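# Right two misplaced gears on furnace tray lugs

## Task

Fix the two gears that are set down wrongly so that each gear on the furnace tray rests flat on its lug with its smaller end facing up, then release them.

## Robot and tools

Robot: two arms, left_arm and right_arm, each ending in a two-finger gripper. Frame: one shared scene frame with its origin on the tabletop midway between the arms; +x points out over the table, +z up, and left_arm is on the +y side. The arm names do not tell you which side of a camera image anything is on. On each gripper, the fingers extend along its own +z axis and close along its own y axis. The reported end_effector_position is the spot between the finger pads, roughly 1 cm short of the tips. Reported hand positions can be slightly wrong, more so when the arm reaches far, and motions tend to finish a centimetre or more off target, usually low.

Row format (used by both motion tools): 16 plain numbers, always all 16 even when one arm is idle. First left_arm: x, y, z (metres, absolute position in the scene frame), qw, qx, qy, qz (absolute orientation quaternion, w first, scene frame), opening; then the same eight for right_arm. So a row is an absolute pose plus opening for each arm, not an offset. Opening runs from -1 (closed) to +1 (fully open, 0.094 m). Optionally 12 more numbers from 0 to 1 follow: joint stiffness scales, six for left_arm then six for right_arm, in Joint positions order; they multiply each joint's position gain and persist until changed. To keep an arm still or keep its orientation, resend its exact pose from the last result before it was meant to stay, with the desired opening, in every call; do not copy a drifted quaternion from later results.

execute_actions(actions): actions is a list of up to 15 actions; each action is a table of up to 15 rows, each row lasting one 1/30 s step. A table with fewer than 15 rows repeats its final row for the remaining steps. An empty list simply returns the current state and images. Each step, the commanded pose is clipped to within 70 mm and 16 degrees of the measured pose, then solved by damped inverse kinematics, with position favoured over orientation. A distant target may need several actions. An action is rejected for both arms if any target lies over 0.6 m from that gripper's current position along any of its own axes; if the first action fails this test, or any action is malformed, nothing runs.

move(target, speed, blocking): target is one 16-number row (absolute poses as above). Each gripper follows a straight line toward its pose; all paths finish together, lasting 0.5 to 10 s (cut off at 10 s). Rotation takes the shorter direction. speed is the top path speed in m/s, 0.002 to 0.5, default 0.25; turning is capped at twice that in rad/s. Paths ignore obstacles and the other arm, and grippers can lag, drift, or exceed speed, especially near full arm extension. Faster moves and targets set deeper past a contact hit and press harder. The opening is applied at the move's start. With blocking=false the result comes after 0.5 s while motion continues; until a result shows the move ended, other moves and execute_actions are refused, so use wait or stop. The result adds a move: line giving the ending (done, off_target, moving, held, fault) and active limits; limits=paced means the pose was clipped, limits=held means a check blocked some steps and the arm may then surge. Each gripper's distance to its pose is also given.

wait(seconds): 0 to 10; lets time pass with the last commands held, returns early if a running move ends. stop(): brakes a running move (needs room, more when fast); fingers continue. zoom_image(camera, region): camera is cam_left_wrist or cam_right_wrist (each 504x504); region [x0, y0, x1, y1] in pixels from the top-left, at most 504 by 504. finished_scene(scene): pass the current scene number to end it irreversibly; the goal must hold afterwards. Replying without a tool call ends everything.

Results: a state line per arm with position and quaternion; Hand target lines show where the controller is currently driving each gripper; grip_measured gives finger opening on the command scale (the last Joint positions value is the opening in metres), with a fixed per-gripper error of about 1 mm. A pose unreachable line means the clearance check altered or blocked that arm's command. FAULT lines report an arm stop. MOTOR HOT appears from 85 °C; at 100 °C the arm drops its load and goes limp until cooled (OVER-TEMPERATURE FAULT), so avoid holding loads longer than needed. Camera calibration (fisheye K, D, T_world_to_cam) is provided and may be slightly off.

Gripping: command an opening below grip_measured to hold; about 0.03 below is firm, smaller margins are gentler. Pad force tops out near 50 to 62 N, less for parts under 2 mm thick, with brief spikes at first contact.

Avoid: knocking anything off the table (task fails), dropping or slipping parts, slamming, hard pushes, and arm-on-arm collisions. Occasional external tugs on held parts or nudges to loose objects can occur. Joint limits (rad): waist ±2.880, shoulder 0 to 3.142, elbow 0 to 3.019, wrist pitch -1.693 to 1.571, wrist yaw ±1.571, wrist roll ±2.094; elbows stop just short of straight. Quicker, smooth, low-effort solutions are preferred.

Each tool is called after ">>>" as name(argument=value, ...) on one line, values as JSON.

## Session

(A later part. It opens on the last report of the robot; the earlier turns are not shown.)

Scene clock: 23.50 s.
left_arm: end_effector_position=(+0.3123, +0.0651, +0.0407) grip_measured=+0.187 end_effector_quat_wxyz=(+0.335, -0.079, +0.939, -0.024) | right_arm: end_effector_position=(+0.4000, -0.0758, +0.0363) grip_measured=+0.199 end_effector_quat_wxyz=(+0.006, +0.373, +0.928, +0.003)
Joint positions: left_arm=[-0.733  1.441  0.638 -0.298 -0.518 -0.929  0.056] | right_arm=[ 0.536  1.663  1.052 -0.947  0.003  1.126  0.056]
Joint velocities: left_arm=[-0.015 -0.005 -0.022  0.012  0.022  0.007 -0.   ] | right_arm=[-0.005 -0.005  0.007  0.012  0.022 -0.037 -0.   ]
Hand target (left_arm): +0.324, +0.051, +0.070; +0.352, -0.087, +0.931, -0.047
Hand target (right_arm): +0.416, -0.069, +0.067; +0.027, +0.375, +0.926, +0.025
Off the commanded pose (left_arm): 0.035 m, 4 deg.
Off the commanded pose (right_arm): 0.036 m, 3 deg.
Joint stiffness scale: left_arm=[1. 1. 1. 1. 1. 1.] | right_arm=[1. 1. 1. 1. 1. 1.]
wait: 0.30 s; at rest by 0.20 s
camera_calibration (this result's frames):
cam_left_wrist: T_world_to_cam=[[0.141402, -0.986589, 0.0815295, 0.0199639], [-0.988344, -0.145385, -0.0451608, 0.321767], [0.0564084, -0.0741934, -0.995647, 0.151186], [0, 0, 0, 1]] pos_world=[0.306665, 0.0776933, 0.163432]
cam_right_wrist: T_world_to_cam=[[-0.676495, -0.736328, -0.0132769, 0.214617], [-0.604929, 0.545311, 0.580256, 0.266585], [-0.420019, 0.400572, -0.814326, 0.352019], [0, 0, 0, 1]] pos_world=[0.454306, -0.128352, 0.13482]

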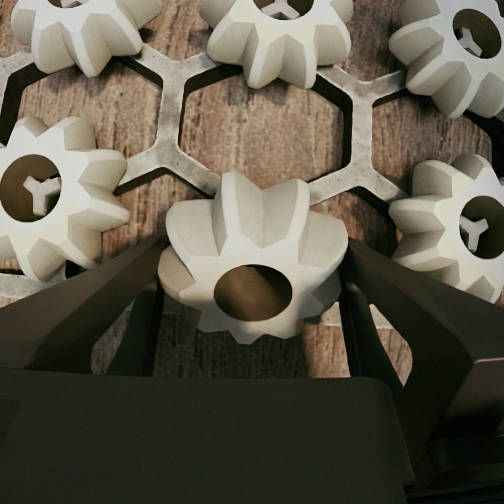

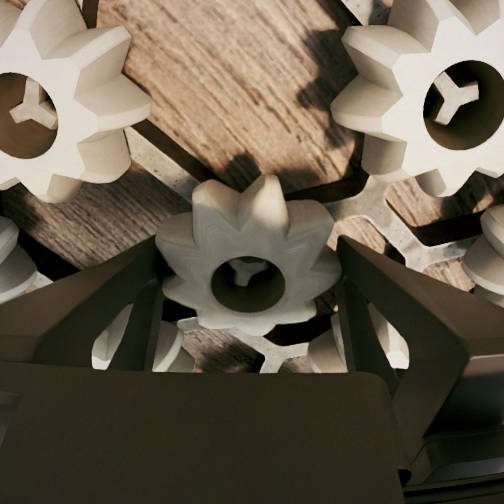

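>>> execute_actions(actions=[[[0.3254,0.0495,0.0714,0.3528,-0.0881,0.9299,-0.0482,0.155,0.4184,-0.0688,0.069,0.0282,0.3744,0.9265,0.0263,0.168],[0.3262,0.0486,0.073,0.3537,-0.0885,0.9294,-0.0496,0.155,0.4195,-0.0683,0.0705,0.0295,0.3743,0.9265,0.0275,0.168],[0.327,0.0476,0.0747,0.3547,-0.089,0.9289,-0.0511,0.155,0.4207,-0.0679,0.072,0.0309,0.3743,0.9264,0.0288,0.168],[0.3278,0.0466,0.0763,0.3557,-0.0895,0.9284,-0.0525,0.155,0.4219,-0.0674,0.0735,0.0322,0.3743,0.9263,0.0301,0.168],[0.3285,0.0456,0.0779,0.3566,-0.0899,0.9279,-0.054,0.155,0.423,-0.067,0.075,0.0336,0.3742,0.9262,0.0313,0.168],[0.3293,0.0447,0.0796,0.3576,-0.0904,0.9274,-0.0554,0.155,0.4242,-0.0665,0.0765,0.0349,0.3742,0.9262,0.0326,0.168],[0.3301,0.0437,0.0812,0.3585,-0.0908,0.9269,-0.0569,0.155,0.4253,-0.0661,0.078,0.0363,0.3741,0.9261,0.0338,0.168],[0.3309,0.0427,0.0828,0.3595,-0.0913,0.9264,-0.0583,0.155,0.4265,-0.0656,0.0795,0.0376,0.3741,0.926,0.0351,0.168],[0.3309,0.0427,0.0843,0.3595,-0.0913,0.9264,-0.0583,0.155,0.4265,-0.0656,0.081,0.0376,0.3741,0.926,0.0351,0.168],[0.3309,0.0427,0.0858,0.3595,-0.0913,0.9264,-0.0583,0.155,0.4265,-0.0656,0.0825,0.0376,0.3741,0.926,0.0351,0.168],[0.3309,0.0427,0.0873,0.3595,-0.0913,0.9264,-0.0583,0.155,0.4265,-0.0656,0.084,0.0376,0.3741,0.926,0.0351,0.168],[0.3309,0.0427,0.0888,0.3595,-0.0913,0.9264,-0.0583,0.155,0.4265,-0.0656,0.0855,0.0376,0.3741,0.926,0.0351,0.168],[0.3309,0.0427,0.0903,0.3595,-0.0913,0.9264,-0.0583,0.155,0.4265,-0.0656,0.087,0.0376,0.3741,0.926,0.0351,0.168]]])

>>> wait(seconds=0.3)

Scene clock: 25.07 s.
left_arm: end_effector_position=(+0.3104, +0.0671, +0.0479) grip_measured=+0.187 end_effector_quat_wxyz=(+0.333, -0.079, +0.939, -0.023) | right_arm: end_effector_position=(+0.3994, -0.0760, +0.0470) grip_measured=+0.199 end_effector_quat_wxyz=(+0.005, +0.373, +0.928, +0.003)
Joint positions: left_arm=[-0.733  1.416  0.64  -0.33  -0.517 -0.929  0.056] | right_arm=[ 0.536  1.645  1.062 -0.976  0.003  1.126  0.056]
Joint velocities: left_arm=[-0.005 -0.093  0.042 -0.061 -0.081 -0.022 -0.001] | right_arm=[-0.005 -0.093  0.032 -0.095 -0.037  0.007  0.   ]
Hand target (left_arm): +0.330, +0.045, +0.091; +0.360, -0.091, +0.927, -0.059
Hand target (right_arm): +0.424, -0.066, +0.087; +0.037, +0.374, +0.926, +0.035
Off the commanded pose (left_arm): 0.053 m, 5 deg.
Off the commanded pose (right_arm): 0.049 m, 5 deg.
Joint stiffness scale: left_arm=[1. 1. 1. 1. 1. 1.] | right_arm=[1. 1. 1. 1. 1. 1.]
camera_calibration (this result's frames):
cam_left_wrist: T_world_to_cam=[[0.141002, -0.986854, 0.0789733, 0.0219012], [-0.988595, -0.144615, -0.0420373, 0.320347], [0.0529053, -0.0721452, -0.99599, 0.159608], [0, 0, 0, 1]] pos_world=[0.305161, 0.079455, 0.170705]
cam_right_wrist: T_world_to_cam=[[-0.676499, -0.73633, -0.0129364, 0.214123], [-0.604722, 0.545389, 0.580398, 0.260034], [-0.420309, 0.400462, -0.81423, 0.360656], [0, 0, 0, 1]] pos_world=[0.45369, -0.128584, 0.145504]

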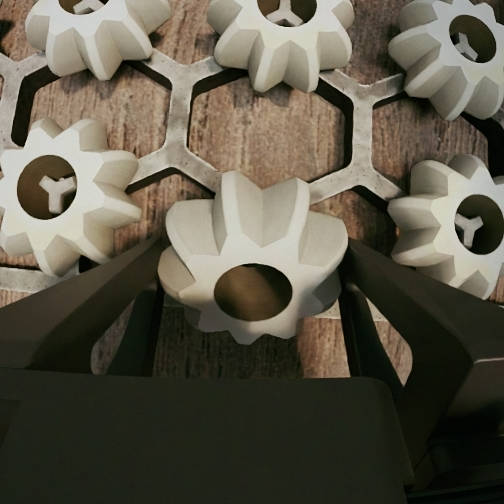

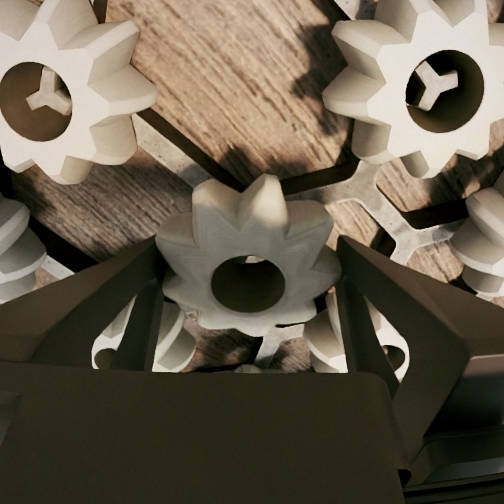

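Scene clock: 25.37 s.
left_arm: end_effector_position=(+0.3122, +0.0649, +0.0524) grip_measured=+0.187 end_effector_quat_wxyz=(+0.336, -0.080, +0.938, -0.026) | right_arm: end_effector_position=(+0.3992, -0.0759, +0.0510) grip_measured=+0.199 end_effector_quat_wxyz=(+0.007, +0.373, +0.928, +0.005)
Joint positions: left_arm=[-0.733  1.41   0.647 -0.332 -0.517 -0.929  0.056] | right_arm=[ 0.536  1.637  1.064 -0.982  0.002  1.126  0.056]
Joint velocities: left_arm=[ 0.005 -0.005 -0.017  0.012 -0.051  0.022  0.   ] | right_arm=[ 0.005 -0.015 -0.012  0.022 -0.007  0.007  0.   ]
Hand target (left_arm): +0.330, +0.045, +0.091; +0.360, -0.091, +0.927, -0.059
Hand target (right_arm): +0.424, -0.066, +0.087; +0.037, +0.374, +0.926, +0.036
Off the commanded pose (left_arm): 0.048 m, 5 deg.
Off the commanded pose (right_arm): 0.046 m, 5 deg.
Joint stiffness scale: left_arm=[1. 1. 1. 1. 1. 1.] | right_arm=[1. 1. 1. 1. 1. 1.]
wait: 0.30 s; no rest
camera_calibration (this result's frames):
cam_left_wrist: T_world_to_cam=[[0.14048, -0.986215, 0.0874372, 0.0188087], [-0.988315, -0.144957, -0.0471225, 0.322188], [0.0591476, -0.0797958, -0.995055, 0.162342], [0, 0, 0, 1]] pos_world=[0.306179, 0.0782071, 0.175077]
cam_right_wrist: T_world_to_cam=[[-0.676442, -0.736306, -0.0166851, 0.214294], [-0.606643, 0.544188, 0.57952, 0.258306], [-0.417625, 0.402134, -0.814787, 0.362879], [0, 0, 0, 1]] pos_world=[0.453204, -0.128707, 0.149551]

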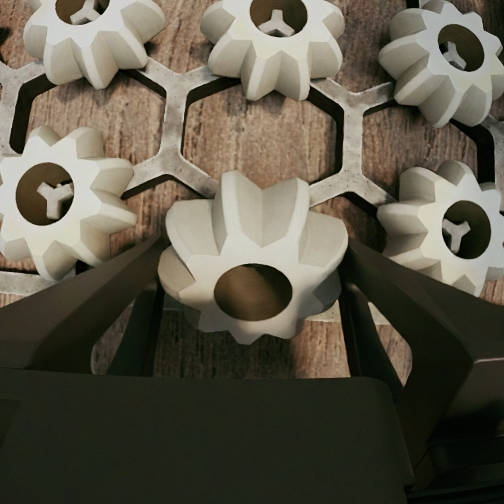

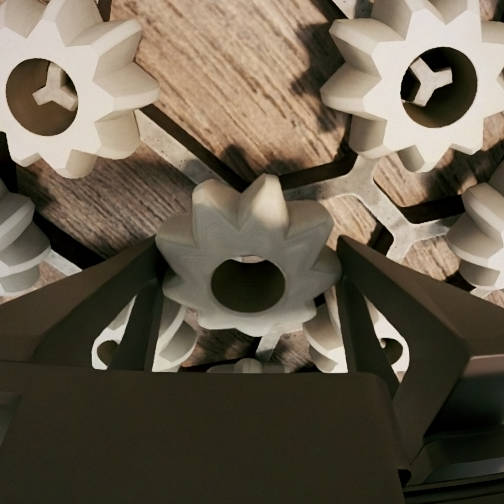

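>>> execute_actions(actions=[[[0.3309,0.0427,0.0925,0.3595,-0.0913,0.9264,-0.0583,0.155,0.4265,-0.0656,0.089,0.0376,0.3741,0.926,0.0351,0.168],[0.3309,0.0427,0.095,0.3595,-0.0913,0.9264,-0.0583,0.155,0.4265,-0.0656,0.0915,0.0376,0.3741,0.926,0.0351,0.168],[0.3309,0.0427,0.098,0.3595,-0.0913,0.9264,-0.0583,0.155,0.4265,-0.0656,0.0945,0.0376,0.3741,0.926,0.0351,0.168],[0.3309,0.0427,0.101,0.3595,-0.0913,0.9264,-0.0583,0.155,0.4265,-0.0656,0.0975,0.0376,0.3741,0.926,0.0351,0.168],[0.3309,0.0427,0.104,0.3595,-0.0913,0.9264,-0.0583,0.155,0.4265,-0.0656,0.1005,0.0376,0.3741,0.926,0.0351,0.168],[0.3309,0.0427,0.107,0.3595,-0.0913,0.9264,-0.0583,0.155,0.4265,-0.0656,0.1035,0.0376,0.3741,0.926,0.0351,0.168],[0.3309,0.0427,0.110,0.3595,-0.0913,0.9264,-0.0583,0.155,0.4265,-0.0656,0.1065,0.0376,0.3741,0.926,0.0351,0.168],[0.3309,0.0427,0.113,0.3595,-0.0913,0.9264,-0.0583,0.155,0.4265,-0.0656,0.1095,0.0376,0.3741,0.926,0.0351,0.168],[0.3309,0.0427,0.116,0.3595,-0.0913,0.9264,-0.0583,0.155,0.4265,-0.0656,0.1125,0.0376,0.3741,0.926,0.0351,0.168],[0.3309,0.0427,0.119,0.3595,-0.0913,0.9264,-0.0583,0.155,0.4265,-0.0656,0.1155,0.0376,0.3741,0.926,0.0351,0.168],[0.3309,0.0427,0.122,0.3595,-0.0913,0.9264,-0.0583,0.155,0.4265,-0.0656,0.1185,0.0376,0.3741,0.926,0.0351,0.168],[0.3309,0.0427,0.125,0.3595,-0.0913,0.9264,-0.0583,0.155,0.4265,-0.0656,0.1215,0.0376,0.3741,0.926,0.0351,0.168],[0.3309,0.0427,0.128,0.3595,-0.0913,0.9264,-0.0583,0.155,0.4265,-0.0656,0.1245,0.0376,0.3741,0.926,0.0351,0.168],[0.3309,0.0427,0.130,0.3595,-0.0913,0.9264,-0.0583,0.155,0.4265,-0.0656,0.127,0.0376,0.3741,0.926,0.0351,0.168],[0.3309,0.0427,0.132,0.3595,-0.0913,0.9264,-0.0583,0.155,0.4265,-0.0656,0.129,0.0376,0.3741,0.926,0.0351,0.168]]])

Scene clock: 26.93 s.
left_arm: end_effector_position=(+0.3129, +0.0640, +0.0855) grip_measured=+0.187 end_effector_quat_wxyz=(+0.335, -0.080, +0.939, -0.025) | right_arm: end_effector_position=(+0.3994, -0.0758, +0.0832) grip_measured=+0.199 end_effector_quat_wxyz=(+0.004, +0.373, +0.928, +0.002)
Joint positions: left_arm=[-0.733  1.339  0.693 -0.452 -0.517 -0.929  0.056] | right_arm=[ 0.536  1.598  1.113 -1.078  0.002  1.126  0.056]
Joint velocities: left_arm=[-0.015 -0.151  0.125 -0.237  0.022  0.007 -0.003] | right_arm=[-0.005 -0.112  0.149 -0.212  0.007  0.022  0.001]
Hand target (left_arm): +0.329, +0.045, +0.132; +0.360, -0.091, +0.927, -0.059
Hand target (right_arm): +0.424, -0.066, +0.128; +0.038, +0.374, +0.926, +0.036
Off the commanded pose (left_arm): 0.054 m, 5 deg.
Off the commanded pose (right_arm): 0.054 m, 5 deg.
Joint stiffness scale: left_arm=[1. 1. 1. 1. 1. 1.] | right_arm=[1. 1. 1. 1. 1. 1.]
camera_calibration (this result's frames):
cam_left_wrist: T_world_to_cam=[[0.140497, -0.986425, 0.0850087, 0.0151263], [-0.988442, -0.144686, -0.045267, 0.324148], [0.056952, -0.0776662, -0.995351, 0.195741], [0, 0, 0, 1]] pos_world=[0.307128, 0.077023, 0.208218]
cam_right_wrist: T_world_to_cam=[[-0.676544, -0.736345, -0.00919414, 0.214473], [-0.602079, 0.545907, 0.582655, 0.237772], [-0.424016, 0.399727, -0.812668, 0.391394], [0, 0, 0, 1]] pos_world=[0.454215, -0.128326, 0.181506]

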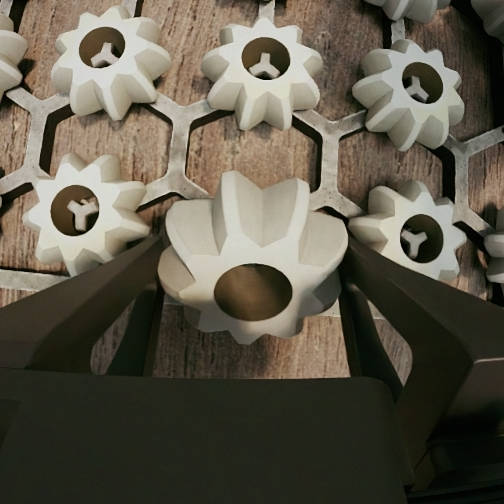

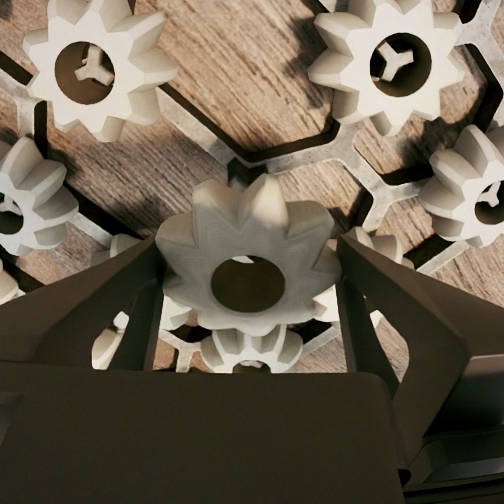

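>>> move(target=[0.345,0.052,0.135,0.0192,-0.0872,0.9959,-0.0179,0.155,0.24,-0.09,0.25,0.315,-0.079,0.892,0.314,0.168], speed=0.35)

Scene clock: 31.37 s.
left_arm: end_effector_position=(+0.3274, +0.0649, +0.1132) grip_measured=+0.187 end_effector_quat_wxyz=(+0.007, -0.092, +0.996, -0.002) | right_arm: end_effector_position=(+0.2406, -0.0896, +0.2370) grip_measured=+0.199 end_effector_quat_wxyz=(+0.301, -0.068, +0.897, +0.316)
Joint positions: left_arm=[-0.508  1.529  1.118 -1.147 -0.007 -0.845  0.056] | right_arm=[ 0.39   0.561  0.578 -0.807 -0.51   0.276  0.056]
Joint velocities: left_arm=[ 0.005 -0.005  0.007 -0.002 -0.051 -0.022 -0.   ] | right_arm=[-0.005 -0.015 -0.007  0.002  0.022 -0.022 -0.   ]
Hand target (left_arm): +0.346, +0.053, +0.134; +0.022, -0.091, +0.995, -0.017
Hand target (right_arm): +0.242, -0.090, +0.244; +0.312, -0.075, +0.892, +0.317
Off the commanded pose (left_arm): 0.031 m, 2 deg.
Off the commanded pose (right_arm): 0.013 m, 2 deg.
Joint stiffness scale: left_arm=[1. 1. 1. 1. 1. 1.] | right_arm=[1. 1. 1. 1. 1. 1.]
move: off_target (left_arm, right_arm)
camera_calibration (this result's frames):
cam_left_wrist: T_world_to_cam=[[0.179638, -0.983652, -0.0125907, 0.00960478], [-0.800127, -0.153544, 0.579846, 0.208072], [-0.5723, -0.094088, -0.814629, 0.409178], [0, 0, 0, 1]] pos_world=[0.398931, 0.0798946, 0.212799]
cam_right_wrist: T_world_to_cam=[[0.331828, -0.790684, -0.514499, -0.0294055], [-0.940726, -0.317935, -0.11812, 0.230216], [-0.0701817, 0.523198, -0.849316, 0.38909], [0, 0, 0, 1]] pos_world=[0.253634, -0.153628, 0.342524]

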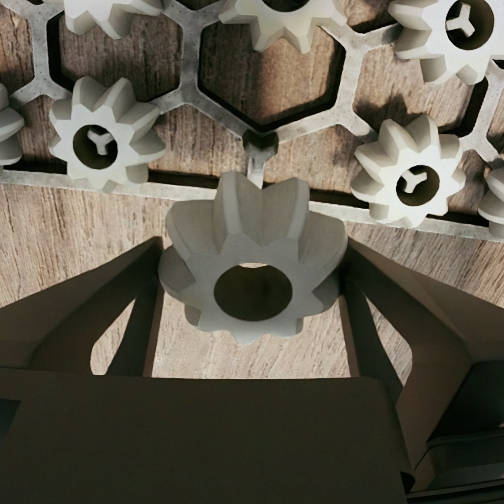

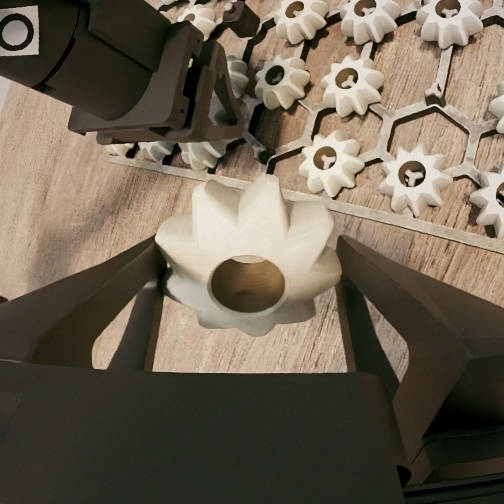

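>>> zoom_image(camera="cam_left_wrist", region=[200, 100, 320, 220])

>>> zoom_image(camera="cam_left_wrist", region=[150, 160, 360, 360])

>>> zoom_image(camera="cam_right_wrist", region=[145, 160, 355, 360])

Region (200, 100, 320, 220) of cam_left_wrist's 504x504 image, scaled by 4.200, with more detail than that image has.

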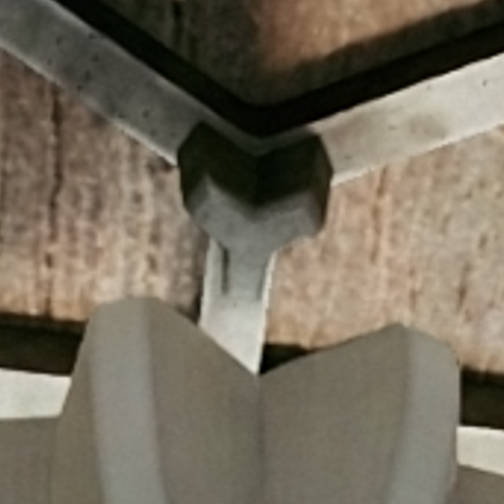

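Region (150, 160, 360, 360) of cam_left_wrist's 504x504 image, scaled by 2.400, with more detail than that image has; it fills the top 480 rows of this view, and the rest is white.

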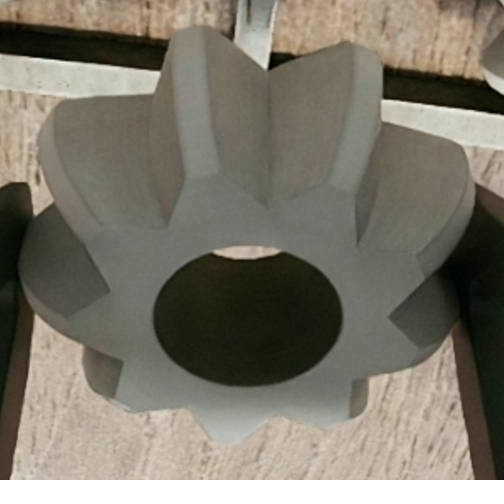

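Region (145, 160, 355, 360) of cam_right_wrist's 504x504 image, scaled by 2.400, with more detail than that image has; it fills the top 480 rows of this view, and the rest is white.

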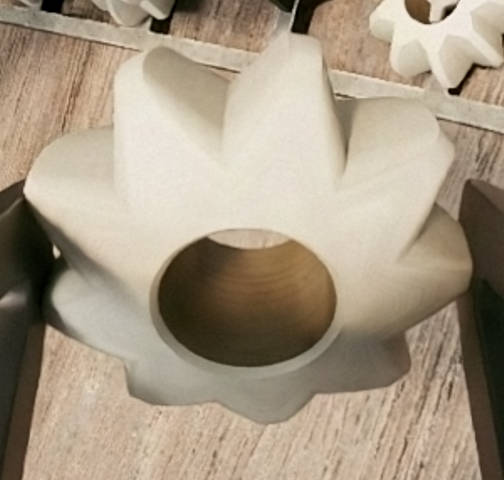

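>>> move(target=[0.333,0.0605,0.062,-0.004,-0.0872,0.9962,0,0.155,0.195,-0.03,0.28,0.4296,-0.3052,0.7337,0.429,0.168], speed=0.35)

Scene clock: 34.67 s.
left_arm: end_effector_position=(+0.3273, +0.0629, +0.0625) grip_measured=+0.187 end_effector_quat_wxyz=(-0.009, -0.089, +0.996, +0.007) | right_arm: end_effector_position=(+0.1977, -0.0324, +0.2669) grip_measured=+0.199 end_effector_quat_wxyz=(+0.408, -0.289, +0.752, +0.430)
Joint positions: left_arm=[-0.508  1.617  1.073 -1.051  0.002 -0.838  0.056] | right_arm=[ 0.481  0.429  0.431 -0.454 -0.82   0.105  0.056]
Joint velocities: left_arm=[-0.015  0.005 -0.007 -0.012 -0.022 -0.022 -0.   ] | right_arm=[-0.015 -0.015 -0.007 -0.022  0.007 -0.007  0.   ]
Hand target (left_arm): +0.333, +0.061, +0.062; -0.004, -0.087, +0.996, +0.000
Hand target (right_arm): +0.196, -0.030, +0.280; +0.428, -0.305, +0.734, +0.430
Off the commanded pose (left_arm): 0.006 m, 1 deg.
Off the commanded pose (right_arm): 0.014 m, 4 deg.
Joint stiffness scale: left_arm=[1. 1. 1. 1. 1. 1.] | right_arm=[1. 1. 1. 1. 1. 1.]
move: off_target (right_arm)
camera_calibration (this result's frames):
cam_left_wrist: T_world_to_cam=[[0.17214, -0.984515, -0.0331276, 0.0108059], [-0.780748, -0.156864, 0.604836, 0.229409], [-0.600667, -0.078252, -0.795661, 0.37471], [0, 0, 0, 1]] pos_world=[0.402327, 0.0759464, 0.159745]
cam_right_wrist: T_world_to_cam=[[0.796777, -0.458813, -0.39324, -0.0680783], [-0.604198, -0.59463, -0.530434, 0.246126], [0.00953737, 0.660232, -0.751001, 0.344012], [0, 0, 0, 1]] pos_world=[0.199671, -0.112009, 0.362136]

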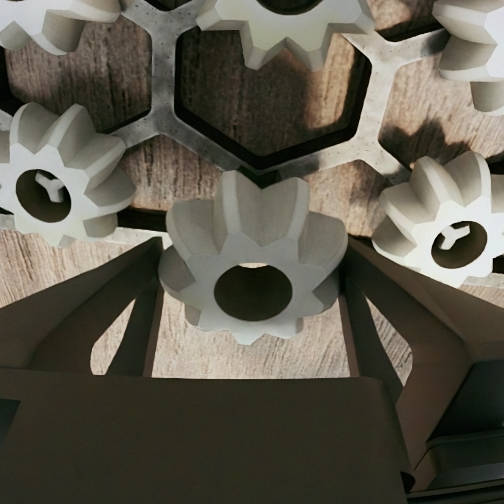

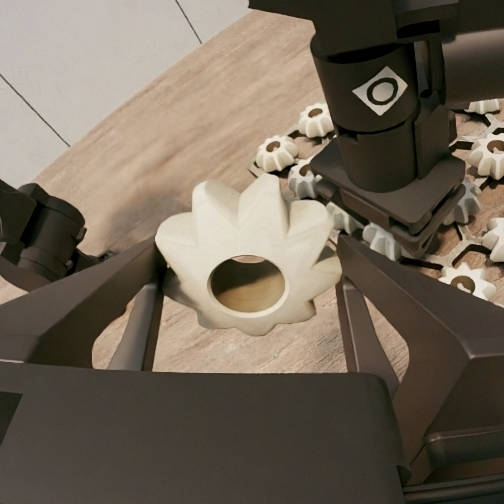

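>>> zoom_image(camera="cam_left_wrist", region=[0, 140, 120, 260])

>>> zoom_image(camera="cam_left_wrist", region=[384, 180, 504, 300])

>>> zoom_image(camera="cam_left_wrist", region=[200, 120, 320, 240])

Region (0, 140, 120, 260) of cam_left_wrist's 504x504 image, scaled by 4.200, with more detail than that image has.

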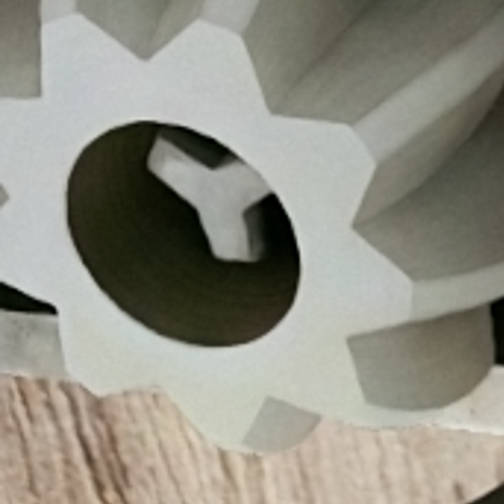

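Region (384, 180, 504, 300) of cam_left_wrist's 504x504 image, scaled by 4.200, with more detail than that image has.

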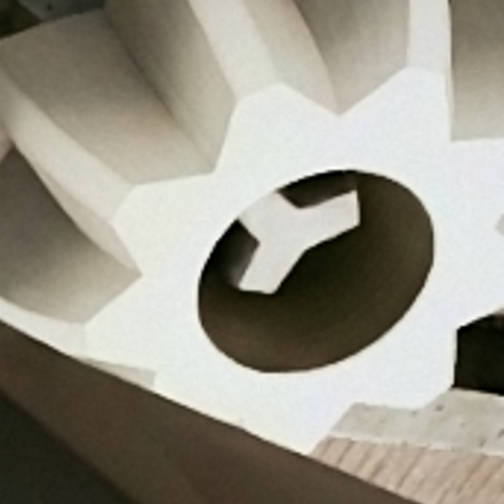

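Region (200, 120, 320, 240) of cam_left_wrist's 504x504 image, scaled by 4.200, with more detail than that image has.

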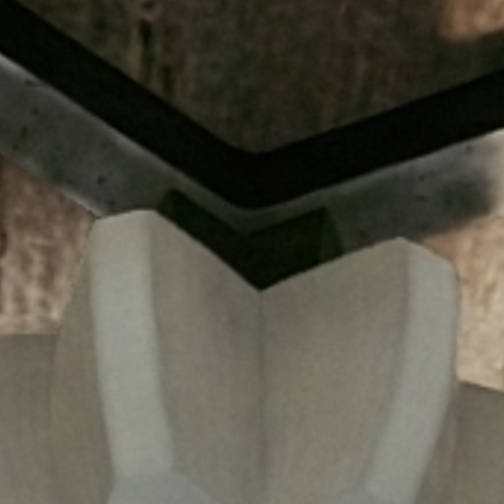

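>>> move(target=[0.3355,0.0619,0.052,-0.002,-0.0872,0.9962,-0.002,0.155,0.15,0.03,0.30,0.5,-0.5,0.5,0.5,0.168], speed=0.35)

Scene clock: 37.43 s.
left_arm: end_effector_position=(+0.3298, +0.0626, +0.0549) grip_measured=+0.187 end_effector_quat_wxyz=(-0.005, -0.087, +0.996, +0.003) | right_arm: end_effector_position=(+0.1509, +0.0279, +0.2941) grip_measured=+0.199 end_effector_quat_wxyz=(-0.488, +0.492, -0.516, -0.503)
Joint positions: left_arm=[-0.505  1.626  1.062 -1.019  0.003 -0.832  0.056] | right_arm=[ 0.667  0.564  0.324  0.206 -1.071  0.009  0.056]
Joint velocities: left_arm=[-0.005 -0.005 -0.002 -0.007 -0.051 -0.007  0.   ] | right_arm=[-0.005  0.005  0.007  0.027 -0.022 -0.037 -0.001]
Hand target (left_arm): +0.336, +0.062, +0.052; -0.002, -0.087, +0.996, -0.002
Hand target (right_arm): +0.149, +0.029, +0.301; +0.499, -0.500, +0.500, +0.501
Off the commanded pose (left_arm): 0.006 m, 1 deg.
Off the commanded pose (right_arm): 0.006 m, 2 deg.
Joint stiffness scale: left_arm=[1. 1. 1. 1. 1. 1.] | right_arm=[1. 1. 1. 1. 1. 1.]
move: done
camera_calibration (this result's frames):
cam_left_wrist: T_world_to_cam=[[0.169017, -0.985313, -0.0243331, 0.0104291], [-0.786542, -0.149717, 0.599113, 0.237599], [-0.593956, -0.0821214, -0.800295, 0.368429], [0, 0, 0, 1]] pos_world=[0.403949, 0.0761043, 0.152757]
cam_right_wrist: T_world_to_cam=[[0.999838, -0.00555907, -0.0171165, -0.146373], [-0.0170277, -0.600078, -0.79976, 0.258886], [-0.00582532, 0.799922, -0.600076, 0.279149], [0, 0, 0, 1]] pos_world=[0.152383, -0.068759, 0.372052]

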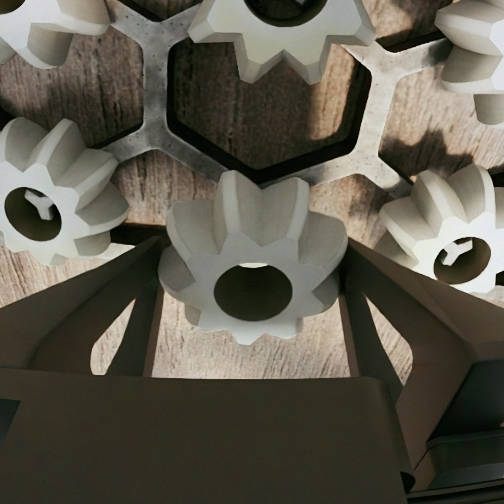

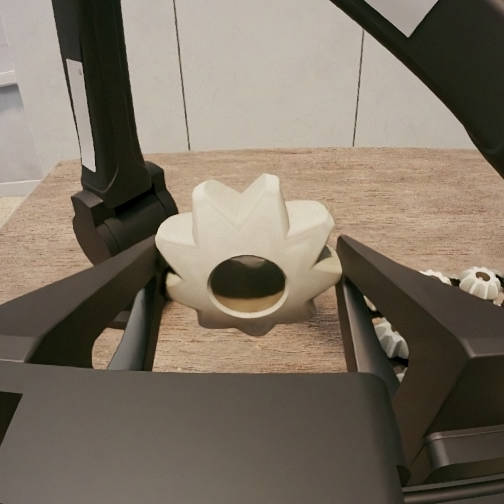

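>>> execute_actions(actions=[[[0.3358,0.0617,0.0512,-0.002,-0.0872,0.9962,-0.002,0.155,0.15,0.03,0.30,0.5,-0.5,0.5,0.5,0.168],[0.3361,0.0615,0.0504,-0.002,-0.0872,0.9962,-0.002,0.155,0.15,0.03,0.30,0.5,-0.5,0.5,0.5,0.168],[0.3363,0.0613,0.0496,-0.002,-0.0872,0.9962,-0.002,0.155,0.15,0.03,0.30,0.5,-0.5,0.5,0.5,0.168],[0.3363,0.0613,0.0488,-0.002,-0.0872,0.9962,-0.002,0.155,0.15,0.03,0.30,0.5,-0.5,0.5,0.5,0.168],[0.3363,0.0613,0.048,-0.002,-0.0872,0.9962,-0.002,0.155,0.15,0.03,0.30,0.5,-0.5,0.5,0.5,0.168],[0.3363,0.0613,0.0472,-0.002,-0.0872,0.9962,-0.002,0.155,0.15,0.03,0.30,0.5,-0.5,0.5,0.5,0.168],[0.3363,0.0613,0.0464,-0.002,-0.0872,0.9962,-0.002,0.155,0.15,0.03,0.30,0.5,-0.5,0.5,0.5,0.168],[0.3363,0.0613,0.0456,-0.002,-0.0872,0.9962,-0.002,0.155,0.15,0.03,0.30,0.5,-0.5,0.5,0.5,0.168],[0.3363,0.0613,0.0448,-0.002,-0.0872,0.9962,-0.002,0.155,0.15,0.03,0.30,0.5,-0.5,0.5,0.5,0.168],[0.3363,0.0613,0.044,-0.002,-0.0872,0.9962,-0.002,0.155,0.15,0.03,0.30,0.5,-0.5,0.5,0.5,0.168],[0.3363,0.0613,0.0432,-0.002,-0.0872,0.9962,-0.002,0.155,0.15,0.03,0.30,0.5,-0.5,0.5,0.5,0.168],[0.3363,0.0613,0.0424,-0.002,-0.0872,0.9962,-0.002,0.155,0.15,0.03,0.30,0.5,-0.5,0.5,0.5,0.168],[0.3363,0.0613,0.0416,-0.002,-0.0872,0.9962,-0.002,0.155,0.15,0.03,0.30,0.5,-0.5,0.5,0.5,0.168],[0.3363,0.0613,0.0408,-0.002,-0.0872,0.9962,-0.002,0.155,0.15,0.03,0.30,0.5,-0.5,0.5,0.5,0.168],[0.3363,0.0613,0.040,-0.002,-0.0872,0.9962,-0.002,0.155,0.15,0.03,0.30,0.5,-0.5,0.5,0.5,0.168]],[[0.3363,0.0613,0.0392,-0.002,-0.0872,0.9962,-0.002,0.155,0.15,0.03,0.30,0.5,-0.5,0.5,0.5,0.168],[0.3363,0.0613,0.0384,-0.002,-0.0872,0.9962,-0.002,0.155,0.15,0.03,0.30,0.5,-0.5,0.5,0.5,0.168],[0.3363,0.0613,0.0376,-0.002,-0.0872,0.9962,-0.002,0.155,0.15,0.03,0.30,0.5,-0.5,0.5,0.5,0.168],[0.3363,0.0613,0.0368,-0.002,-0.0872,0.9962,-0.002,0.155,0.15,0.03,0.30,0.5,-0.5,0.5,0.5,0.168],[0.3363,0.0613,0.036,-0.002,-0.0872,0.9962,-0.002,0.155,0.15,0.03,0.30,0.5,-0.5,0.5,0.5,0.168],[0.3363,0.0613,0.0352,-0.002,-0.0872,0.9962,-0.002,0.155,0.15,0.03,0.30,0.5,-0.5,0.5,0.5,0.168],[0.3363,0.0613,0.0344,-0.002,-0.0872,0.9962,-0.002,0.155,0.15,0.03,0.30,0.5,-0.5,0.5,0.5,0.168],[0.3363,0.0613,0.0337,-0.002,-0.0872,0.9962,-0.002,0.155,0.15,0.03,0.30,0.5,-0.5,0.5,0.5,0.168],[0.3363,0.0613,0.033,-0.002,-0.0872,0.9962,-0.002,0.155,0.15,0.03,0.30,0.5,-0.5,0.5,0.5,0.168],[0.3363,0.0613,0.0324,-0.002,-0.0872,0.9962,-0.002,0.155,0.15,0.03,0.30,0.5,-0.5,0.5,0.5,0.168],[0.3363,0.0613,0.0318,-0.002,-0.0872,0.9962,-0.002,0.155,0.15,0.03,0.30,0.5,-0.5,0.5,0.5,0.168],[0.3363,0.0613,0.0312,-0.002,-0.0872,0.9962,-0.002,0.155,0.15,0.03,0.30,0.5,-0.5,0.5,0.5,0.168],[0.3363,0.0613,0.0306,-0.002,-0.0872,0.9962,-0.002,0.155,0.15,0.03,0.30,0.5,-0.5,0.5,0.5,0.168],[0.3363,0.0613,0.030,-0.002,-0.0872,0.9962,-0.002,0.155,0.15,0.03,0.30,0.5,-0.5,0.5,0.5,0.168],[0.3363,0.0613,0.0295,-0.002,-0.0872,0.9962,-0.002,0.155,0.15,0.03,0.30,0.5,-0.5,0.5,0.5,0.168]]])

>>> wait(seconds=0.3)

Scene clock: 39.73 s.
left_arm: end_effector_position=(+0.3313, +0.0617, +0.0347) grip_measured=+0.187 end_effector_quat_wxyz=(-0.004, -0.087, +0.996, +0.002) | right_arm: end_effector_position=(+0.1513, +0.0281, +0.2946) grip_measured=+0.199 end_effector_quat_wxyz=(-0.490, +0.492, -0.515, -0.503)
Joint positions: left_arm=[-0.504  1.659  1.042 -0.962  0.003 -0.831  0.056] | right_arm=[ 0.667  0.566  0.324  0.212 -1.071  0.009  0.056]
Joint velocities: left_arm=[ 0.005  0.024 -0.032  0.032  0.007  0.037  0.   ] | right_arm=[ 0.005 -0.005 -0.002  0.017  0.037 -0.022 -0.001]
Hand target (left_arm): +0.336, +0.061, +0.030; -0.002, -0.087, +0.996, -0.002
Hand target (right_arm): +0.150, +0.030, +0.300; +0.500, -0.500, +0.500, +0.500
Off the commanded pose (left_arm): 0.007 m, 1 deg.
Off the commanded pose (right_arm): 0.006 m, 2 deg.
Joint stiffness scale: left_arm=[1. 1. 1. 1. 1. 1.] | right_arm=[1. 1. 1. 1. 1. 1.]
camera_calibration (this result's frames):
cam_left_wrist: T_world_to_cam=[[0.169441, -0.985292, -0.0221058, 0.0086216], [-0.787609, -0.14886, 0.597923, 0.251155], [-0.59242, -0.0839018, -0.801249, 0.35269], [0, 0, 0, 1]] pos_world=[0.405291, 0.0754731, 0.132611]
cam_right_wrist: T_world_to_cam=[[0.999895, -0.00552883, -0.0134282, -0.14782], [-0.0140665, -0.598494, -0.801004, 0.259247], [-0.00360806, 0.801109, -0.598508, 0.27844], [0, 0, 0, 1]] pos_world=[0.152456, -0.0687203, 0.372321]

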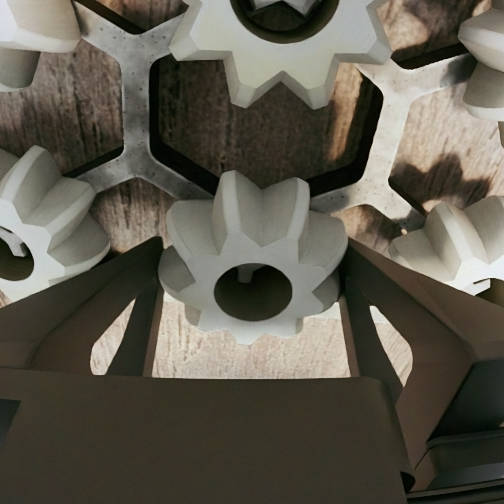

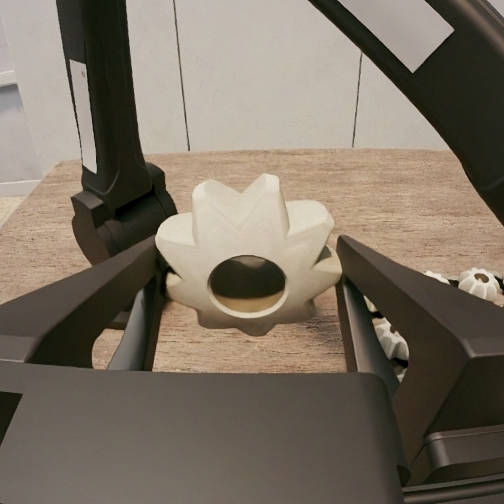

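Scene clock: 40.03 s.
left_arm: end_effector_position=(+0.3315, +0.0620, +0.0332) grip_measured=+0.187 end_effector_quat_wxyz=(-0.005, -0.087, +0.996, +0.002) | right_arm: end_effector_position=(+0.1513, +0.0281, +0.2946) grip_measured=+0.199 end_effector_quat_wxyz=(-0.490, +0.492, -0.515, -0.503)
Joint positions: left_arm=[-0.503  1.662  1.041 -0.959  0.003 -0.831  0.056] | right_arm=[ 0.667  0.566  0.324  0.212 -1.071  0.009  0.056]
Joint velocities: left_arm=[ 0.005 -0.005 -0.002 -0.002 -0.051  0.007 -0.   ] | right_arm=[ 0.005 -0.005 -0.022 -0.022 -0.007 -0.051  0.001]
Hand target (left_arm): +0.336, +0.062, +0.030; -0.002, -0.087, +0.996, -0.002
Hand target (right_arm): +0.150, +0.030, +0.300; +0.500, -0.500, +0.500, +0.500
Off the commanded pose (left_arm): 0.006 m, 1 deg.
Off the commanded pose (right_arm): 0.006 m, 2 deg.
Joint stiffness scale: left_arm=[1. 1. 1. 1. 1. 1.] | right_arm=[1. 1. 1. 1. 1. 1.]
wait: 0.30 s; at rest by 0.20 s
camera_calibration (this result's frames):
cam_left_wrist: T_world_to_cam=[[0.170179, -0.985152, -0.0226674, 0.00860882], [-0.787134, -0.14974, 0.598329, 0.252084], [-0.59284, -0.0839808, -0.80093, 0.35178], [0, 0, 0, 1]] pos_world=[0.405508, 0.0757707, 0.131117]
cam_right_wrist: T_world_to_cam=[[0.999895, -0.00552883, -0.0134282, -0.14782], [-0.0140665, -0.598494, -0.801004, 0.259247], [-0.00360806, 0.801109, -0.598508, 0.27844], [0, 0, 0, 1]] pos_world=[0.152456, -0.0687203, 0.372321]

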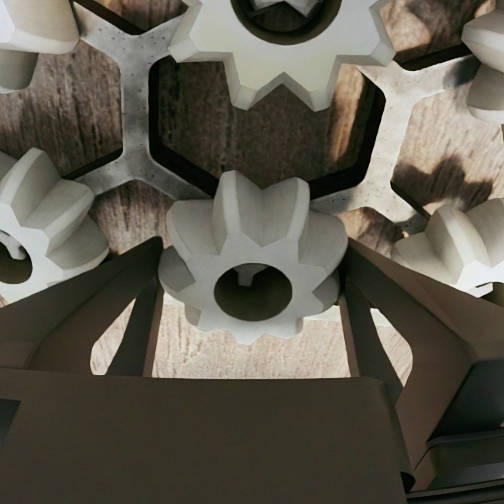

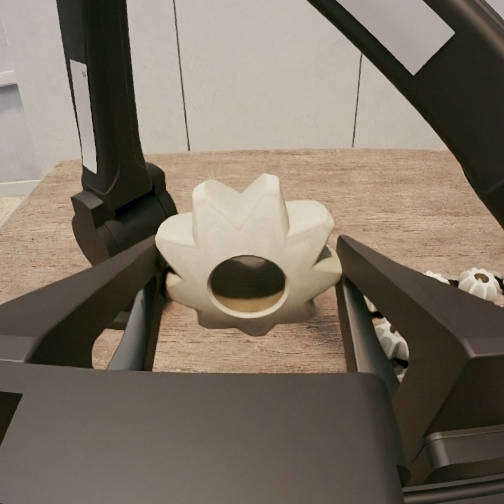

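>>> execute_actions(actions=[])

Scene clock: 43.00 s.
left_arm: end_effector_position=(+0.3315, +0.0620, +0.0332) grip_measured=+0.187 end_effector_quat_wxyz=(-0.005, -0.087, +0.996, +0.002) | right_arm: end_effector_position=(+0.1513, +0.0281, +0.2946) grip_measured=+0.199 end_effector_quat_wxyz=(-0.490, +0.492, -0.515, -0.503)
Joint positions: left_arm=[-0.503  1.662  1.041 -0.959  0.003 -0.831  0.056] | right_arm=[ 0.667  0.566  0.324  0.212 -1.071  0.009  0.056]
Joint velocities: left_arm=[-0.005 -0.005 -0.007 -0.007 -0.037  0.051 -0.001] | right_arm=[-0.015 -0.005 -0.022 -0.007 -0.051 -0.007  0.001]
Hand target (left_arm): +0.336, +0.062, +0.030; -0.002, -0.087, +0.996, -0.002
Hand target (right_arm): +0.150, +0.030, +0.300; +0.500, -0.500, +0.500, +0.500
Off the commanded pose (left_arm): 0.006 m, 1 deg.
Off the commanded pose (right_arm): 0.006 m, 2 deg.
Joint stiffness scale: left_arm=[1. 1. 1. 1. 1. 1.] | right_arm=[1. 1. 1. 1. 1. 1.]
camera_calibration (this result's frames):
cam_left_wrist: T_world_to_cam=[[0.170179, -0.985152, -0.0226674, 0.00860882], [-0.787134, -0.14974, 0.598329, 0.252084], [-0.59284, -0.0839808, -0.80093, 0.35178], [0, 0, 0, 1]] pos_world=[0.405508, 0.0757707, 0.131117]
cam_right_wrist: T_world_to_cam=[[0.999895, -0.00552883, -0.0134282, -0.14782], [-0.0140665, -0.598494, -0.801004, 0.259247], [-0.00360806, 0.801109, -0.598508, 0.27844], [0, 0, 0, 1]] pos_world=[0.152456, -0.0687203, 0.372321]

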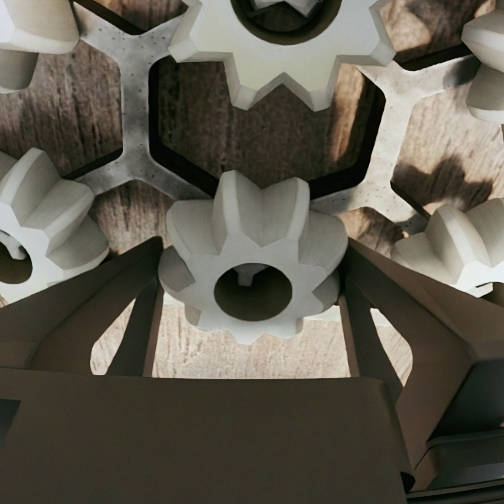

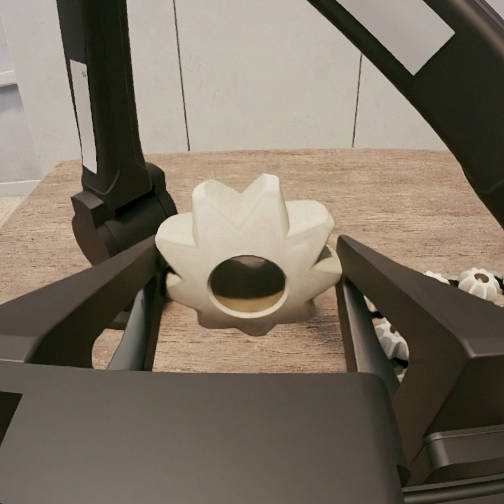

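>>> execute_actions(actions=[[[0.3363,0.0613,0.0292,-0.002,-0.0872,0.9962,-0.002,0.155,0.15,0.03,0.30,0.5,-0.5,0.5,0.5,0.168],[0.3363,0.0613,0.0289,-0.002,-0.0872,0.9962,-0.002,0.155,0.15,0.03,0.30,0.5,-0.5,0.5,0.5,0.168],[0.3363,0.0613,0.0286,-0.002,-0.0872,0.9962,-0.002,0.155,0.15,0.03,0.30,0.5,-0.5,0.5,0.5,0.168],[0.3363,0.0613,0.0283,-0.002,-0.0872,0.9962,-0.002,0.155,0.15,0.03,0.30,0.5,-0.5,0.5,0.5,0.168],[0.3363,0.0613,0.0280,-0.002,-0.0872,0.9962,-0.002,0.155,0.15,0.03,0.30,0.5,-0.5,0.5,0.5,0.168],[0.3363,0.0613,0.0277,-0.002,-0.0872,0.9962,-0.002,0.155,0.15,0.03,0.30,0.5,-0.5,0.5,0.5,0.168],[0.3363,0.0613,0.0274,-0.002,-0.0872,0.9962,-0.002,0.155,0.15,0.03,0.30,0.5,-0.5,0.5,0.5,0.168],[0.3363,0.0613,0.0271,-0.002,-0.0872,0.9962,-0.002,0.155,0.15,0.03,0.30,0.5,-0.5,0.5,0.5,0.168],[0.3363,0.0613,0.0268,-0.002,-0.0872,0.9962,-0.002,0.155,0.15,0.03,0.30,0.5,-0.5,0.5,0.5,0.168],[0.3363,0.0613,0.0265,-0.002,-0.0872,0.9962,-0.002,0.155,0.15,0.03,0.30,0.5,-0.5,0.5,0.5,0.168]]])

Scene clock: 44.27 s.
left_arm: end_effector_position=(+0.3315, +0.0622, +0.0311) grip_measured=+0.187 end_effector_quat_wxyz=(-0.005, -0.088, +0.996, +0.002) | right_arm: end_effector_position=(+0.1513, +0.0281, +0.2946) grip_measured=+0.199 end_effector_quat_wxyz=(-0.490, +0.492, -0.515, -0.503)
Joint positions: left_arm=[-0.503  1.665  1.038 -0.953  0.003 -0.831  0.056] | right_arm=[ 0.667  0.566  0.324  0.212 -1.071  0.009  0.056]
Joint velocities: left_arm=[-0.005 -0.005 -0.012  0.007 -0.007 -0.022  0.   ] | right_arm=[-0.015 -0.015  0.007 -0.007  0.037  0.022  0.001]
Hand target (left_arm): +0.336, +0.061, +0.027; -0.002, -0.087, +0.996, -0.002
Hand target (right_arm): +0.150, +0.030, +0.300; +0.500, -0.500, +0.500, +0.500
Off the commanded pose (left_arm): 0.007 m, 1 deg.
Off the commanded pose (right_arm): 0.006 m, 2 deg.
Joint stiffness scale: left_arm=[1. 1. 1. 1. 1. 1.] | right_arm=[1. 1. 1. 1. 1. 1.]
camera_calibration (this result's frames):
cam_left_wrist: T_world_to_cam=[[0.170562, -0.985093, -0.0223866, 0.00857194], [-0.787258, -0.149901, 0.598126, 0.253462], [-0.592566, -0.0843933, -0.801089, 0.350096], [0, 0, 0, 1]] pos_world=[0.405533, 0.075984, 0.129048]
cam_right_wrist: T_world_to_cam=[[0.999895, -0.00552883, -0.0134282, -0.14782], [-0.0140665, -0.598494, -0.801004, 0.259247], [-0.00360806, 0.801109, -0.598508, 0.27844], [0, 0, 0, 1]] pos_world=[0.152456, -0.0687203, 0.372321]

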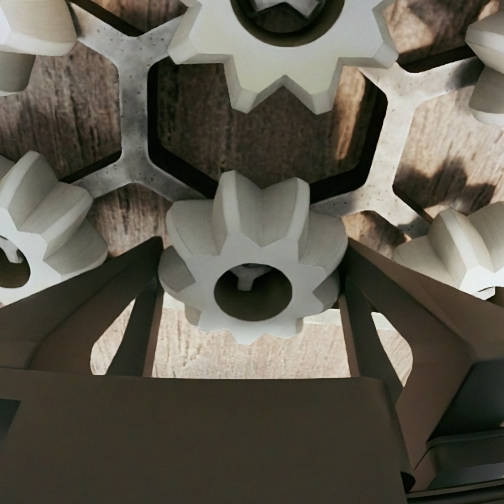

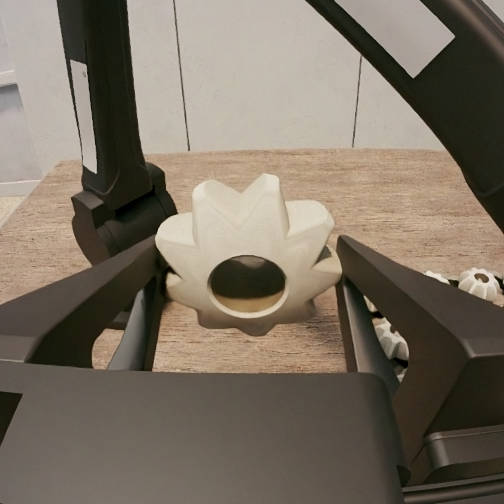

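>>> execute_actions(actions=[[[0.3363,0.0613,0.0262,-0.002,-0.0872,0.9962,-0.002,0.155,0.15,0.03,0.30,0.5,-0.5,0.5,0.5,0.168],[0.3363,0.0613,0.0259,-0.002,-0.0872,0.9962,-0.002,0.155,0.15,0.03,0.30,0.5,-0.5,0.5,0.5,0.168],[0.3363,0.0613,0.0256,-0.002,-0.0872,0.9962,-0.002,0.155,0.15,0.03,0.30,0.5,-0.5,0.5,0.5,0.168],[0.3363,0.0613,0.0253,-0.002,-0.0872,0.9962,-0.002,0.155,0.15,0.03,0.30,0.5,-0.5,0.5,0.5,0.168],[0.3363,0.0613,0.0250,-0.002,-0.0872,0.9962,-0.002,0.155,0.15,0.03,0.30,0.5,-0.5,0.5,0.5,0.168],[0.3363,0.0613,0.0247,-0.002,-0.0872,0.9962,-0.002,0.155,0.15,0.03,0.30,0.5,-0.5,0.5,0.5,0.168],[0.3363,0.0613,0.0244,-0.002,-0.0872,0.9962,-0.002,0.155,0.15,0.03,0.30,0.5,-0.5,0.5,0.5,0.168],[0.3363,0.0613,0.0241,-0.002,-0.0872,0.9962,-0.002,0.155,0.15,0.03,0.30,0.5,-0.5,0.5,0.5,0.168],[0.3363,0.0613,0.0238,-0.002,-0.0872,0.9962,-0.002,0.155,0.15,0.03,0.30,0.5,-0.5,0.5,0.5,0.168],[0.3363,0.0613,0.0235,-0.002,-0.0872,0.9962,-0.002,0.155,0.15,0.03,0.30,0.5,-0.5,0.5,0.5,0.168]]])

Scene clock: 45.17 s.
left_arm: end_effector_position=(+0.3316, +0.0621, +0.0311) grip_measured=+0.187 end_effector_quat_wxyz=(-0.004, -0.088, +0.996, +0.002) | right_arm: end_effector_position=(+0.1513, +0.0281, +0.2946) grip_measured=+0.199 end_effector_quat_wxyz=(-0.490, +0.492, -0.515, -0.503)
Joint positions: left_arm=[-0.503  1.665  1.038 -0.953  0.003 -0.831  0.056] | right_arm=[ 0.667  0.566  0.324  0.212 -1.071  0.009  0.056]
Joint velocities: left_arm=[ 0.005 -0.015  0.002 -0.002 -0.007 -0.095  0.001] | right_arm=[-0.015 -0.005  0.007 -0.017 -0.051 -0.037 -0.   ]
Hand target (left_arm): +0.336, +0.061, +0.024; -0.002, -0.087, +0.996, -0.002
Hand target (right_arm): +0.150, +0.030, +0.300; +0.500, -0.500, +0.500, +0.500
Off the commanded pose (left_arm): 0.009 m, 1 deg.
Off the commanded pose (right_arm): 0.006 m, 2 deg.
Joint stiffness scale: left_arm=[1. 1. 1. 1. 1. 1.] | right_arm=[1. 1. 1. 1. 1. 1.]
camera_calibration (this result's frames):
cam_left_wrist: T_world_to_cam=[[0.170568, -0.985098, -0.0221058, 0.00849223], [-0.787439, -0.149761, 0.597923, 0.25357], [-0.592323, -0.0845798, -0.801249, 0.350071], [0, 0, 0, 1]] pos_world=[0.405577, 0.0759496, 0.129066]
cam_right_wrist: T_world_to_cam=[[0.999895, -0.00552883, -0.0134282, -0.14782], [-0.0140665, -0.598494, -0.801004, 0.259247], [-0.00360806, 0.801109, -0.598508, 0.27844], [0, 0, 0, 1]] pos_world=[0.152456, -0.0687203, 0.372321]

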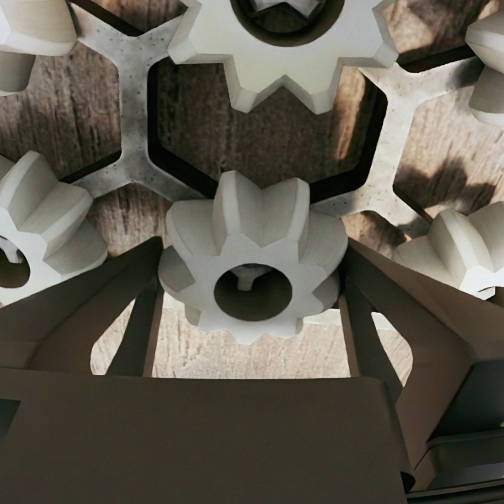

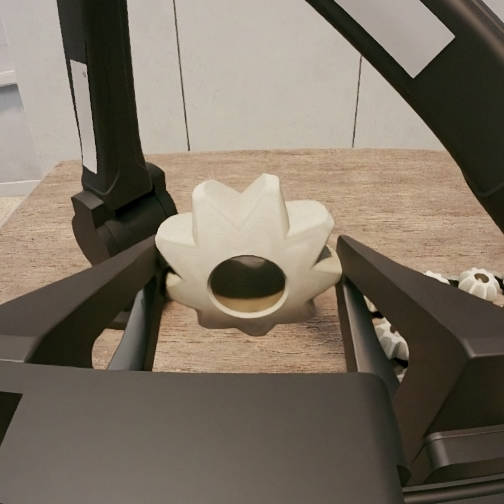

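>>> execute_actions(actions=[[[0.3363,0.0613,0.0245,-0.002,-0.0872,0.9962,-0.002,0.155,0.15,0.03,0.30,0.5,-0.5,0.5,0.5,0.168],[0.3363,0.0613,0.0255,-0.002,-0.0872,0.9962,-0.002,0.155,0.15,0.03,0.30,0.5,-0.5,0.5,0.5,0.168],[0.3363,0.0613,0.0265,-0.002,-0.0872,0.9962,-0.002,0.160,0.15,0.03,0.30,0.5,-0.5,0.5,0.5,0.168],[0.3363,0.0613,0.0275,-0.002,-0.0872,0.9962,-0.002,0.168,0.15,0.03,0.30,0.5,-0.5,0.5,0.5,0.168],[0.3363,0.0613,0.0285,-0.002,-0.0872,0.9962,-0.002,0.176,0.15,0.03,0.30,0.5,-0.5,0.5,0.5,0.168],[0.3363,0.0613,0.0290,-0.002,-0.0872,0.9962,-0.002,0.184,0.15,0.03,0.30,0.5,-0.5,0.5,0.5,0.168],[0.3363,0.0613,0.0290,-0.002,-0.0872,0.9962,-0.002,0.195,0.15,0.03,0.30,0.5,-0.5,0.5,0.5,0.168],[0.3363,0.0613,0.0290,-0.002,-0.0872,0.9962,-0.002,0.215,0.15,0.03,0.30,0.5,-0.5,0.5,0.5,0.168],[0.3363,0.0613,0.0290,-0.002,-0.0872,0.9962,-0.002,0.245,0.15,0.03,0.30,0.5,-0.5,0.5,0.5,0.168],[0.3363,0.0613,0.0290,-0.002,-0.0872,0.9962,-0.002,0.28,0.15,0.03,0.30,0.5,-0.5,0.5,0.5,0.168],[0.3363,0.0613,0.0290,-0.002,-0.0872,0.9962,-0.002,0.32,0.15,0.03,0.30,0.5,-0.5,0.5,0.5,0.168],[0.3363,0.0613,0.0290,-0.002,-0.0872,0.9962,-0.002,0.36,0.15,0.03,0.30,0.5,-0.5,0.5,0.5,0.168],[0.3363,0.0613,0.0290,-0.002,-0.0872,0.9962,-0.002,0.40,0.15,0.03,0.30,0.5,-0.5,0.5,0.5,0.168],[0.3363,0.0613,0.0290,-0.002,-0.0872,0.9962,-0.002,0.43,0.15,0.03,0.30,0.5,-0.5,0.5,0.5,0.168]]])

Scene clock: 46.13 s.
left_arm: end_effector_position=(+0.3316, +0.0621, +0.0311) grip_measured=+0.424 end_effector_quat_wxyz=(-0.004, -0.087, +0.996, +0.002) | right_arm: end_effector_position=(+0.1513, +0.0281, +0.2946) grip_measured=+0.199 end_effector_quat_wxyz=(-0.490, +0.492, -0.515, -0.503)
Joint positions: left_arm=[-0.503  1.665  1.038 -0.953  0.003 -0.831  0.067] | right_arm=[ 0.667  0.566  0.324  0.212 -1.071  0.009  0.056]
Joint velocities: left_arm=[-0.005 -0.005  0.012  0.007  0.007  0.022  0.008] | right_arm=[ 0.005  0.015  0.007 -0.012  0.022 -0.022  0.   ]
Hand target (left_arm): +0.336, +0.061, +0.029; -0.002, -0.087, +0.996, -0.002
Hand target (right_arm): +0.150, +0.030, +0.300; +0.500, -0.500, +0.500, +0.500
Off the commanded pose (left_arm): 0.005 m, 1 deg.
Off the commanded pose (right_arm): 0.006 m, 2 deg.
Joint stiffness scale: left_arm=[1. 1. 1. 1. 1. 1.] | right_arm=[1. 1. 1. 1. 1. 1.]
camera_calibration (this result's frames):
cam_left_wrist: T_world_to_cam=[[0.169817, -0.985228, -0.0220994, 0.00874935], [-0.787551, -0.149156, 0.597926, 0.253569], [-0.59239, -0.0841334, -0.801246, 0.350065], [0, 0, 0, 1]] pos_world=[0.405588, 0.0758938, 0.129066]
cam_right_wrist: T_world_to_cam=[[0.999895, -0.00552883, -0.0134282, -0.14782], [-0.0140665, -0.598494, -0.801004, 0.259247], [-0.00360806, 0.801109, -0.598508, 0.27844], [0, 0, 0, 1]] pos_world=[0.152456, -0.0687203, 0.372321]

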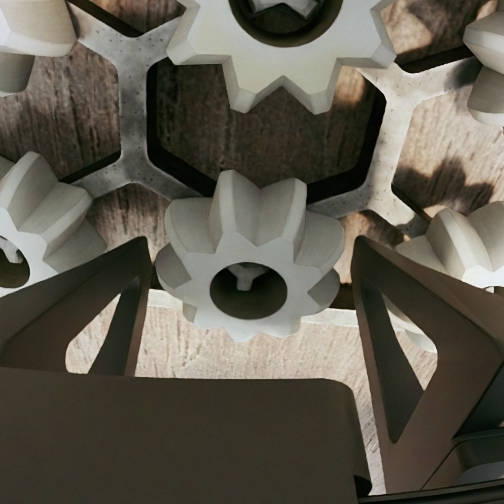

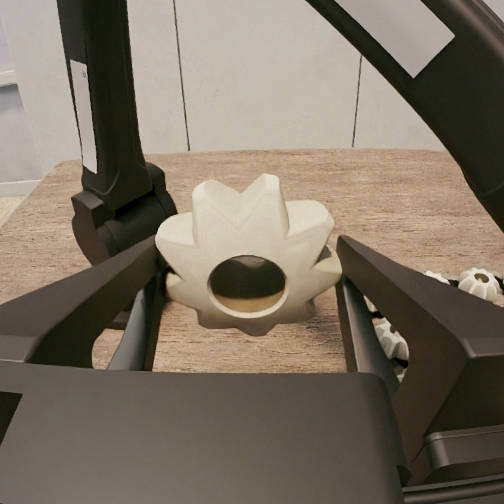

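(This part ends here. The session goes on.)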